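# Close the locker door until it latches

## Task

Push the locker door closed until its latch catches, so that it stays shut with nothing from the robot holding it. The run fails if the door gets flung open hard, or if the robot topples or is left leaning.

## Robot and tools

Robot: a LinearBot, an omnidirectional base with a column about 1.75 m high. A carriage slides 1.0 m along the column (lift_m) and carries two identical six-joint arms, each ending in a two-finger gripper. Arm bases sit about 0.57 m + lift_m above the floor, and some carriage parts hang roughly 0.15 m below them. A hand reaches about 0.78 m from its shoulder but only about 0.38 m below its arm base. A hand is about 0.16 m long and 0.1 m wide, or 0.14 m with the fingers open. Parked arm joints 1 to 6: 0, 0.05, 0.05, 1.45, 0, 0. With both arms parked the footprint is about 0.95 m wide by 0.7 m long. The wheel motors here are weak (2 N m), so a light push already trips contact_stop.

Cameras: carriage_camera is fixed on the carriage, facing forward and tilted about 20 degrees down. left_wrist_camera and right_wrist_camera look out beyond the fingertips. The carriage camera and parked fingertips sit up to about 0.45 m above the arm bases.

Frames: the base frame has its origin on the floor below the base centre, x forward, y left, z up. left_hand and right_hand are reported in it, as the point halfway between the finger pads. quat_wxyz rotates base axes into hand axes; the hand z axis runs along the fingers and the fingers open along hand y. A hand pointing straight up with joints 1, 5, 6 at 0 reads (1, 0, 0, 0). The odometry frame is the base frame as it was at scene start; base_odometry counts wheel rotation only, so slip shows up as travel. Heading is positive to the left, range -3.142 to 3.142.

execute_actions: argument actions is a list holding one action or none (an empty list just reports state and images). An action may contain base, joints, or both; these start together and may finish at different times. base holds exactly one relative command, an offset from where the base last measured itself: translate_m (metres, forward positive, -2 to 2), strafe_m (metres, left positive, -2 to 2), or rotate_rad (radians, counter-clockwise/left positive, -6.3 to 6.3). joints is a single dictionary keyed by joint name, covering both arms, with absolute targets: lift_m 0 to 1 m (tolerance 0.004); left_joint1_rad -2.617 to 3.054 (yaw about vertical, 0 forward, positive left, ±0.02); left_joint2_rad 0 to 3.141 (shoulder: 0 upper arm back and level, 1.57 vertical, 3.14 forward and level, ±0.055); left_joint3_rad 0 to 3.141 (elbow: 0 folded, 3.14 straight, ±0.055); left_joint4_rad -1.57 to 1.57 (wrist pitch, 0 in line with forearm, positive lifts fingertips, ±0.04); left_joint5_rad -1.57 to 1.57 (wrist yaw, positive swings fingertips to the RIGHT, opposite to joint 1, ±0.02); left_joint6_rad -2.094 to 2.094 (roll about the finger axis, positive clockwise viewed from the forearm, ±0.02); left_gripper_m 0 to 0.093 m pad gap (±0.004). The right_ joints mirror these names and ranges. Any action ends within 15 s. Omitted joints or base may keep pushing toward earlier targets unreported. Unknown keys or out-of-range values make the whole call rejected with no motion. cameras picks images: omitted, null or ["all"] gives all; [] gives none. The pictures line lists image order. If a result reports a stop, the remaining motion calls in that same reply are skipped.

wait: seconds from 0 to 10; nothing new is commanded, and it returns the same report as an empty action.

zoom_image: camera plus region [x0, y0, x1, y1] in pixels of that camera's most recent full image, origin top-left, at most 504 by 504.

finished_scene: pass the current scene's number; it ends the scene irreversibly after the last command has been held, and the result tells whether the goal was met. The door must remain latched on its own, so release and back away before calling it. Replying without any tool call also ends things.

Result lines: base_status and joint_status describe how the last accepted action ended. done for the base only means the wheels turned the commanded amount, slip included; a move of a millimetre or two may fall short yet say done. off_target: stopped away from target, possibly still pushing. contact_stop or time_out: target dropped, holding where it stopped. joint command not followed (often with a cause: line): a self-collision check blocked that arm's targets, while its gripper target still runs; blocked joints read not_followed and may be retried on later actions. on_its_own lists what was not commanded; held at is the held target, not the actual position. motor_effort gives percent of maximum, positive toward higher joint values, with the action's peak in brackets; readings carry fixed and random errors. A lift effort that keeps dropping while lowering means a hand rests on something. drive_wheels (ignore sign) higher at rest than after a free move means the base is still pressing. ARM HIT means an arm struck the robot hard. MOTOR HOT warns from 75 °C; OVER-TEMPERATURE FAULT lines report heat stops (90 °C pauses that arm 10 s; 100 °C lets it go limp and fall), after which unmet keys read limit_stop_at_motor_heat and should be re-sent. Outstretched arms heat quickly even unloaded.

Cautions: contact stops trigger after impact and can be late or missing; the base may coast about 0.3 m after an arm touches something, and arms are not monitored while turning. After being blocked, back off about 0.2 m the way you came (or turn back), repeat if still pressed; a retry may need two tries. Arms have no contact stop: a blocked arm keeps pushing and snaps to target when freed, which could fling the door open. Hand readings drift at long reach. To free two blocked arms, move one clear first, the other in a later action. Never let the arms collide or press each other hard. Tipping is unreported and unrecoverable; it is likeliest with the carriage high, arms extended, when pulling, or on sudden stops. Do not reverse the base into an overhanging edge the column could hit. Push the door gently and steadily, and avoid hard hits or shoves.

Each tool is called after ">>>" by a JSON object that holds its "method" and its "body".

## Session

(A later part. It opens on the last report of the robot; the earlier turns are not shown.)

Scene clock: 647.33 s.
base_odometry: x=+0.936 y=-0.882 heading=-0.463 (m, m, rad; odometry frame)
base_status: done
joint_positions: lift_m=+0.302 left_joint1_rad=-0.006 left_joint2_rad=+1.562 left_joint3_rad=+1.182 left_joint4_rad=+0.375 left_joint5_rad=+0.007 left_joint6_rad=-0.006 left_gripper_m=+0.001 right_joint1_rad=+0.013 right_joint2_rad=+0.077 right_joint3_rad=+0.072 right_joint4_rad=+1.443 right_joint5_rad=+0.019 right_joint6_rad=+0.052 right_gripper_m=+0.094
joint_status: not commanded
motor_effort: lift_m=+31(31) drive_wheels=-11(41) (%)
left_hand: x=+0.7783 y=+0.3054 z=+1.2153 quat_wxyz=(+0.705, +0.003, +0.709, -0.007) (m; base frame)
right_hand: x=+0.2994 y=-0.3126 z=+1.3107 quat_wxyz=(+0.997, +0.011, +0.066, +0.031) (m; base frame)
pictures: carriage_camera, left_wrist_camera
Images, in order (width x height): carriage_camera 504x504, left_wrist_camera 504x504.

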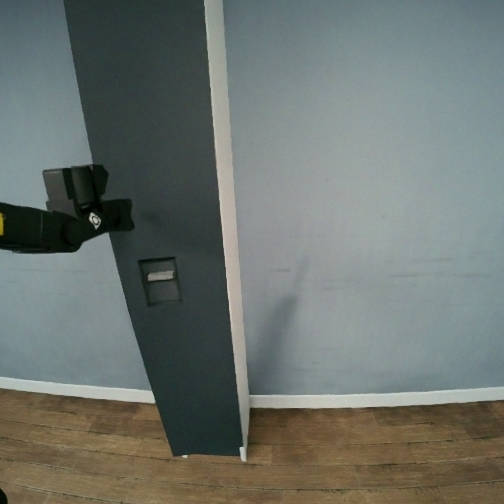

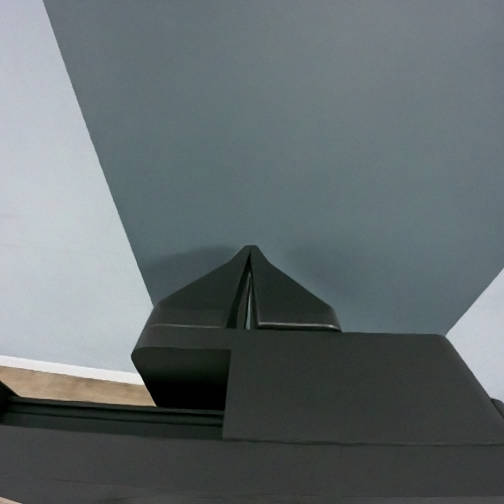

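>>> {"method": "execute_actions", "body": {"actions": [{"base": {"translate_m": 0.035}}], "cameras": ["carriage_camera", "left_wrist_camera"]}}

Scene clock: 665.53 s.
base_odometry: x=+0.968 y=-0.897 heading=-0.461 (m, m, rad; odometry frame)
base_status: done
joint_positions: lift_m=+0.302 left_joint1_rad=-0.006 left_joint2_rad=+1.559 left_joint3_rad=+1.184 left_joint4_rad=+0.374 left_joint5_rad=+0.005 left_joint6_rad=-0.006 left_gripper_m=+0.001 right_joint1_rad=+0.013 right_joint2_rad=+0.077 right_joint3_rad=+0.072 right_joint4_rad=+1.442 right_joint5_rad=+0.019 right_joint6_rad=+0.052 right_gripper_m=+0.094
joint_status: not commanded
motor_effort: lift_m=+31(31) drive_wheels=-9(41) (%)
left_hand: x=+0.7778 y=+0.3060 z=+1.2174 quat_wxyz=(+0.706, +0.002, +0.708, -0.006) (m; base frame)
right_hand: x=+0.2998 y=-0.3126 z=+1.3106 quat_wxyz=(+0.997, +0.011, +0.066, +0.031) (m; base frame)
pictures: carriage_camera, left_wrist_camera
Images, in order (width x height): carriage_camera 504x504, left_wrist_camera 504x504.

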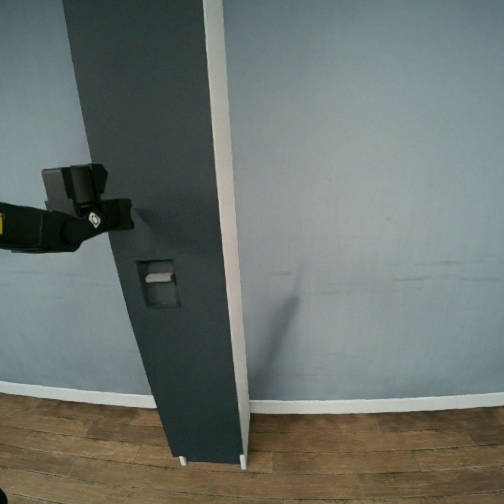

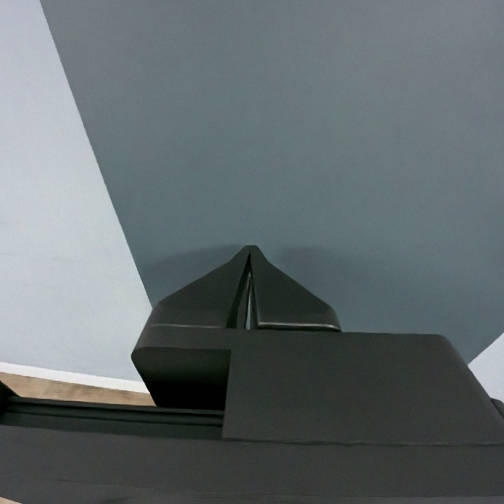

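>>> {"method": "zoom_image", "body": {"camera": "carriage_camera", "region": [130, 390, 290, 504]}}

>>> {"method": "zoom_image", "body": {"camera": "carriage_camera", "region": [100, 180, 260, 340]}}

Region (130, 390, 290, 504) of carriage_camera's 504x504 image, scaled by 3.150, with more detail than that image has; it fills the top 359 rows of this view, and the rest is white.

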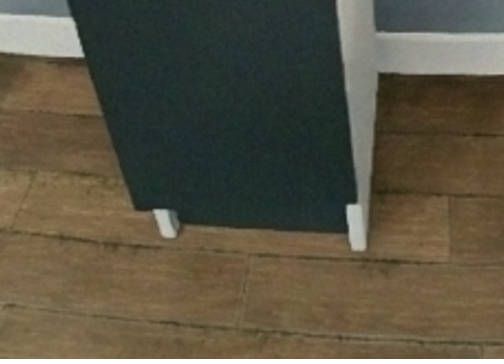

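Region (100, 180, 260, 340) of carriage_camera's 504x504 image, scaled by 3.150, with more detail than that image has.

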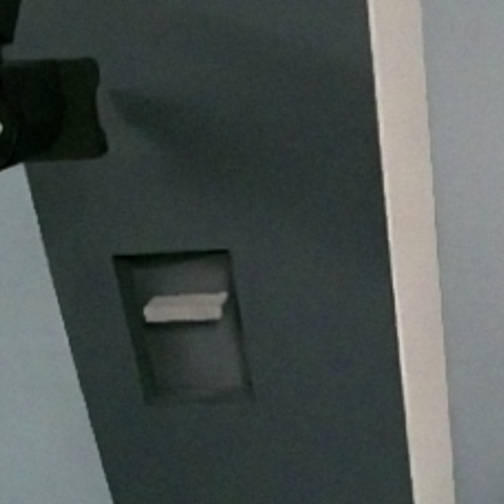

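>>> {"method": "execute_actions", "body": {"actions": [{"base": {"translate_m": 0.025}}], "cameras": ["carriage_camera", "left_wrist_camera"]}}

Scene clock: 691.63 s.
base_odometry: x=+0.990 y=-0.908 heading=-0.460 (m, m, rad; odometry frame)
base_status: done
joint_positions: lift_m=+0.302 left_joint1_rad=-0.005 left_joint2_rad=+1.554 left_joint3_rad=+1.184 left_joint4_rad=+0.362 left_joint5_rad=+0.001 left_joint6_rad=-0.006 left_gripper_m=+0.001 right_joint1_rad=+0.013 right_joint2_rad=+0.077 right_joint3_rad=+0.072 right_joint4_rad=+1.442 right_joint5_rad=+0.019 right_joint6_rad=+0.052 right_gripper_m=+0.094
joint_status: not commanded
motor_effort: lift_m=+31(31) drive_wheels=+10(40) (%)
left_hand: x=+0.7765 y=+0.3069 z=+1.2172 quat_wxyz=(+0.704, +0.000, +0.710, -0.004) (m; base frame)
right_hand: x=+0.2998 y=-0.3126 z=+1.3106 quat_wxyz=(+0.997, +0.011, +0.066, +0.031) (m; base frame)
pictures: carriage_camera, left_wrist_camera
Images, in order (width x height): carriage_camera 504x504, left_wrist_camera 504x504.

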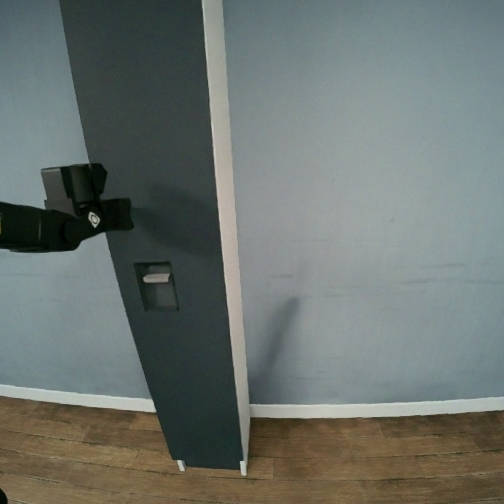

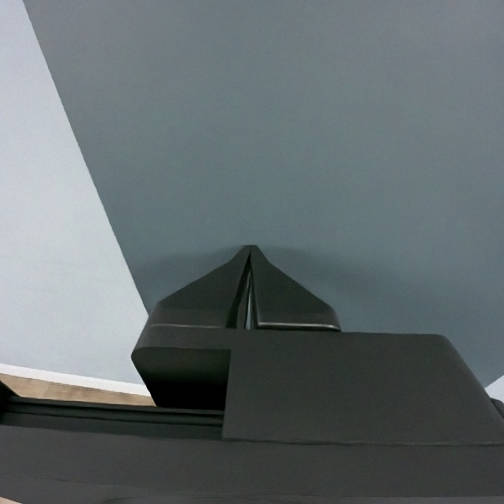

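>>> {"method": "zoom_image", "body": {"camera": "carriage_camera", "region": [130, 390, 290, 504]}}

>>> {"method": "zoom_image", "body": {"camera": "carriage_camera", "region": [100, 180, 260, 340]}}

Region (130, 390, 290, 504) of carriage_camera's 504x504 image, scaled by 3.150, with more detail than that image has; it fills the top 359 rows of this view, and the rest is white.

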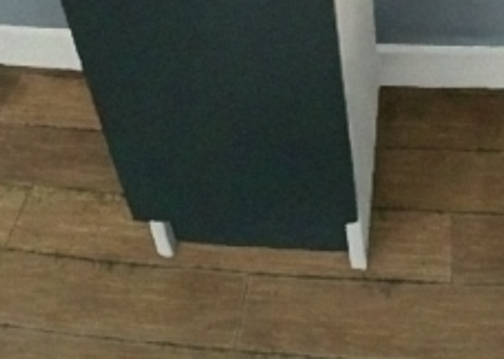

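Region (100, 180, 260, 340) of carriage_camera's 504x504 image, scaled by 3.150, with more detail than that image has.

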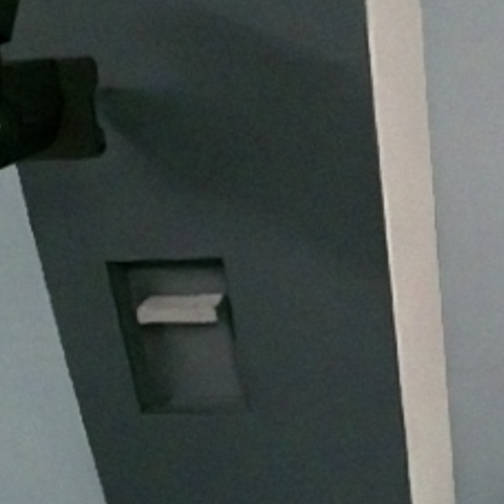

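>>> {"method": "execute_actions", "body": {"actions": [{"base": {"translate_m": 0.02}}], "cameras": ["carriage_camera", "left_wrist_camera"]}}

Scene clock: 704.03 s.
base_odometry: x=+1.008 y=-0.916 heading=-0.459 (m, m, rad; odometry frame)
base_status: done
joint_positions: lift_m=+0.302 left_joint1_rad=-0.005 left_joint2_rad=+1.524 left_joint3_rad=+1.183 left_joint4_rad=+0.304 left_joint5_rad=+0.006 left_joint6_rad=-0.006 left_gripper_m=+0.001 right_joint1_rad=+0.013 right_joint2_rad=+0.077 right_joint3_rad=+0.072 right_joint4_rad=+1.439 right_joint5_rad=+0.019 right_joint6_rad=+0.052 right_gripper_m=+0.094
joint_status: not commanded
motor_effort: lift_m=+31(31) drive_wheels=+26(51) (%)
left_hand: x=+0.7694 y=+0.3062 z=+1.2171 quat_wxyz=(+0.694, +0.002, +0.720, -0.006) (m; base frame)
right_hand: x=+0.3005 y=-0.3125 z=+1.3105 quat_wxyz=(+0.997, +0.011, +0.068, +0.031) (m; base frame)
pictures: carriage_camera, left_wrist_camera
Images, in order (width x height): carriage_camera 504x504, left_wrist_camera 504x504.

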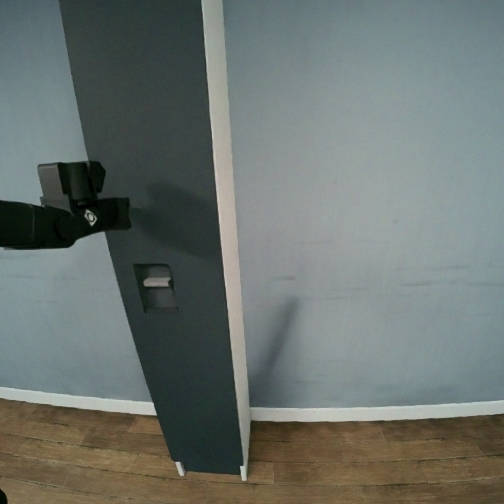

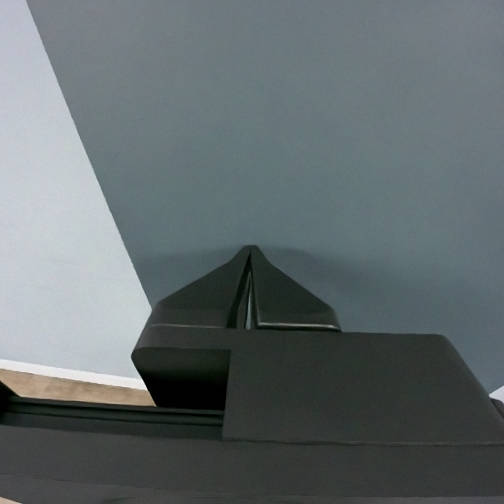

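>>> {"method": "zoom_image", "body": {"camera": "carriage_camera", "region": [130, 390, 290, 504]}}

>>> {"method": "zoom_image", "body": {"camera": "carriage_camera", "region": [100, 180, 260, 340]}}

Region (130, 390, 290, 504) of carriage_camera's 504x504 image, scaled by 3.150, with more detail than that image has; it fills the top 359 rows of this view, and the rest is white.

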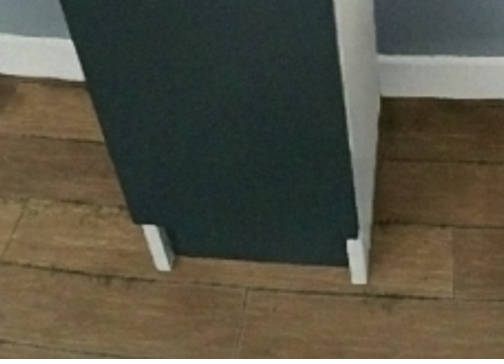

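Region (100, 180, 260, 340) of carriage_camera's 504x504 image, scaled by 3.150, with more detail than that image has.

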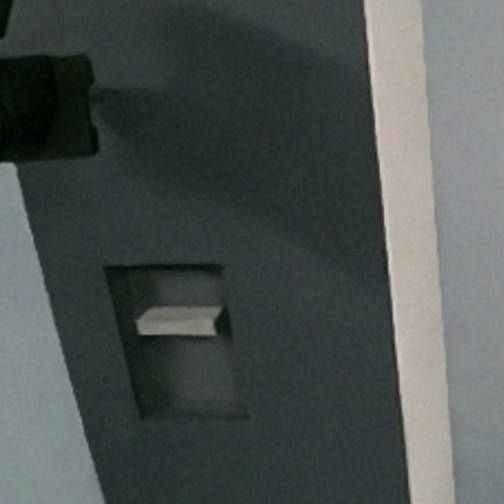

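>>> {"method": "execute_actions", "body": {"actions": [{"base": {"translate_m": -0.3}}], "cameras": ["carriage_camera", "left_wrist_camera"]}}

Scene clock: 718.43 s.
base_odometry: x=+0.739 y=-0.783 heading=-0.459 (m, m, rad; odometry frame)
base_status: done
joint_positions: lift_m=+0.302 left_joint1_rad=-0.005 left_joint2_rad=+1.556 left_joint3_rad=+1.183 left_joint4_rad=+0.367 left_joint5_rad=+0.006 left_joint6_rad=-0.006 left_gripper_m=+0.001 right_joint1_rad=+0.013 right_joint2_rad=+0.077 right_joint3_rad=+0.072 right_joint4_rad=+1.441 right_joint5_rad=+0.019 right_joint6_rad=+0.052 right_gripper_m=+0.094
joint_status: not commanded
motor_effort: lift_m=+31(31) drive_wheels=-6(48) (%)
left_hand: x=+0.7770 y=+0.3061 z=+1.2170 quat_wxyz=(+0.705, +0.002, +0.709, -0.006) (m; base frame)
right_hand: x=+0.3000 y=-0.3125 z=+1.3106 quat_wxyz=(+0.997, +0.011, +0.067, +0.031) (m; base frame)
pictures: carriage_camera, left_wrist_camera
Images, in order (width x height): carriage_camera 504x504, left_wrist_camera 504x504.

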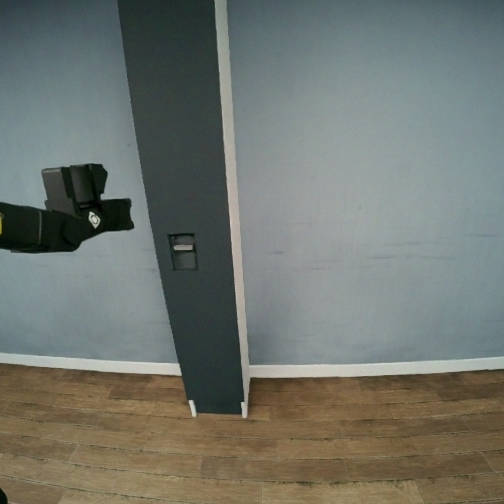

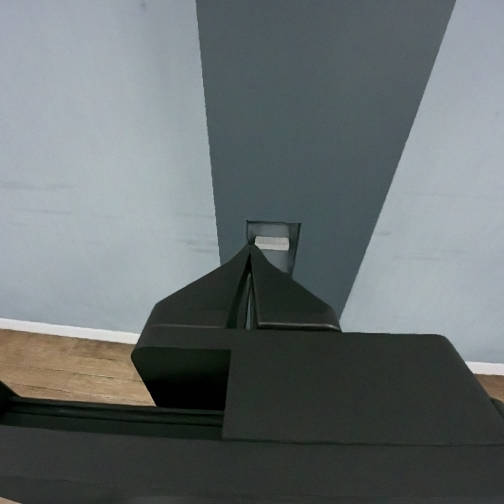

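>>> {"method": "zoom_image", "body": {"camera": "carriage_camera", "region": [150, 340, 280, 440]}}

>>> {"method": "zoom_image", "body": {"camera": "carriage_camera", "region": [140, 210, 250, 300]}}

Region (150, 340, 280, 440) of carriage_camera's 504x504 image, scaled by 3.877, with more detail than that image has; it fills the top 388 rows of this view, and the rest is white.

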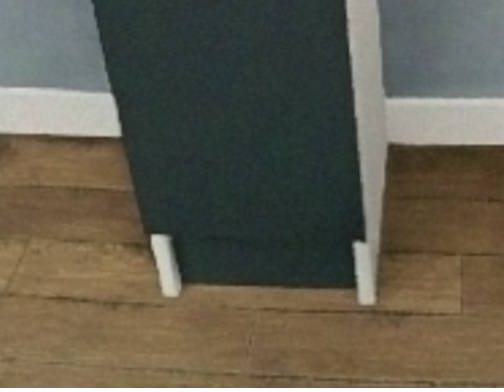

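Region (140, 210, 250, 300) of carriage_camera's 504x504 image, scaled by 4.582, with more detail than that image has; it fills the top 412 rows of this view, and the rest is white.

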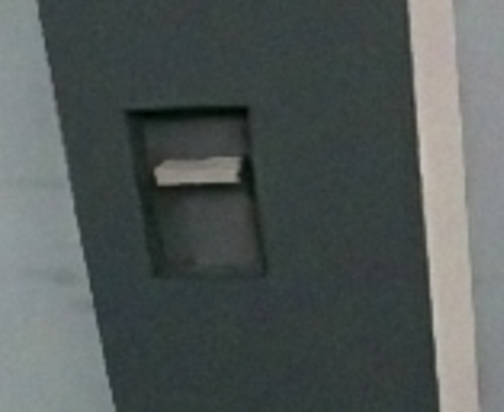

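>>> {"method": "execute_actions", "body": {"actions": [{"base": {"translate_m": -0.3}, "joints": {"left_joint1_rad": 0.0, "left_joint2_rad": 0.05, "left_joint3_rad": 0.05, "left_joint4_rad": 1.45, "left_joint5_rad": 0.0, "left_joint6_rad": 0.0}}], "cameras": ["carriage_camera"]}}

Scene clock: 733.43 s.
base_odometry: x=+0.470 y=-0.650 heading=-0.459 (m, m, rad; odometry frame)
base_status: done
joint_positions: lift_m=+0.302 left_joint1_rad=-0.005 left_joint2_rad=+0.063 left_joint3_rad=+0.073 left_joint4_rad=+1.448 left_joint5_rad=+0.006 left_joint6_rad=-0.006 left_gripper_m=+0.001 right_joint1_rad=+0.013 right_joint2_rad=+0.077 right_joint3_rad=+0.072 right_joint4_rad=+1.442 right_joint5_rad=+0.019 right_joint6_rad=+0.052 right_gripper_m=+0.094
joint_status: all done
motor_effort: lift_m=+31(31) drive_wheels=-4(39) (%)
left_hand: x=+0.2936 y=+0.3086 z=+1.3111 quat_wxyz=(+0.998, +0.003, +0.056, -0.006) (m; base frame)
right_hand: x=+0.2998 y=-0.3125 z=+1.3106 quat_wxyz=(+0.997, +0.011, +0.066, +0.031) (m; base frame)
pictures: carriage_camera
Images, in order (width x height): carriage_camera 504x504.

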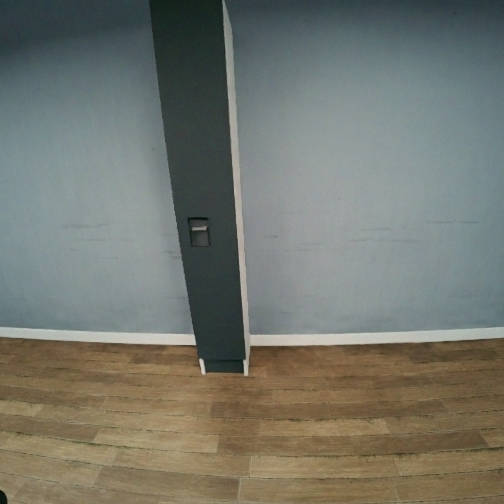

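The door is shut flush, the latch lever has dropped back to its rest position, and the robot is clear of the locker.

>>> {"method": "finished_scene", "body": {"scene": 1}}

The scene is finished: the task was done.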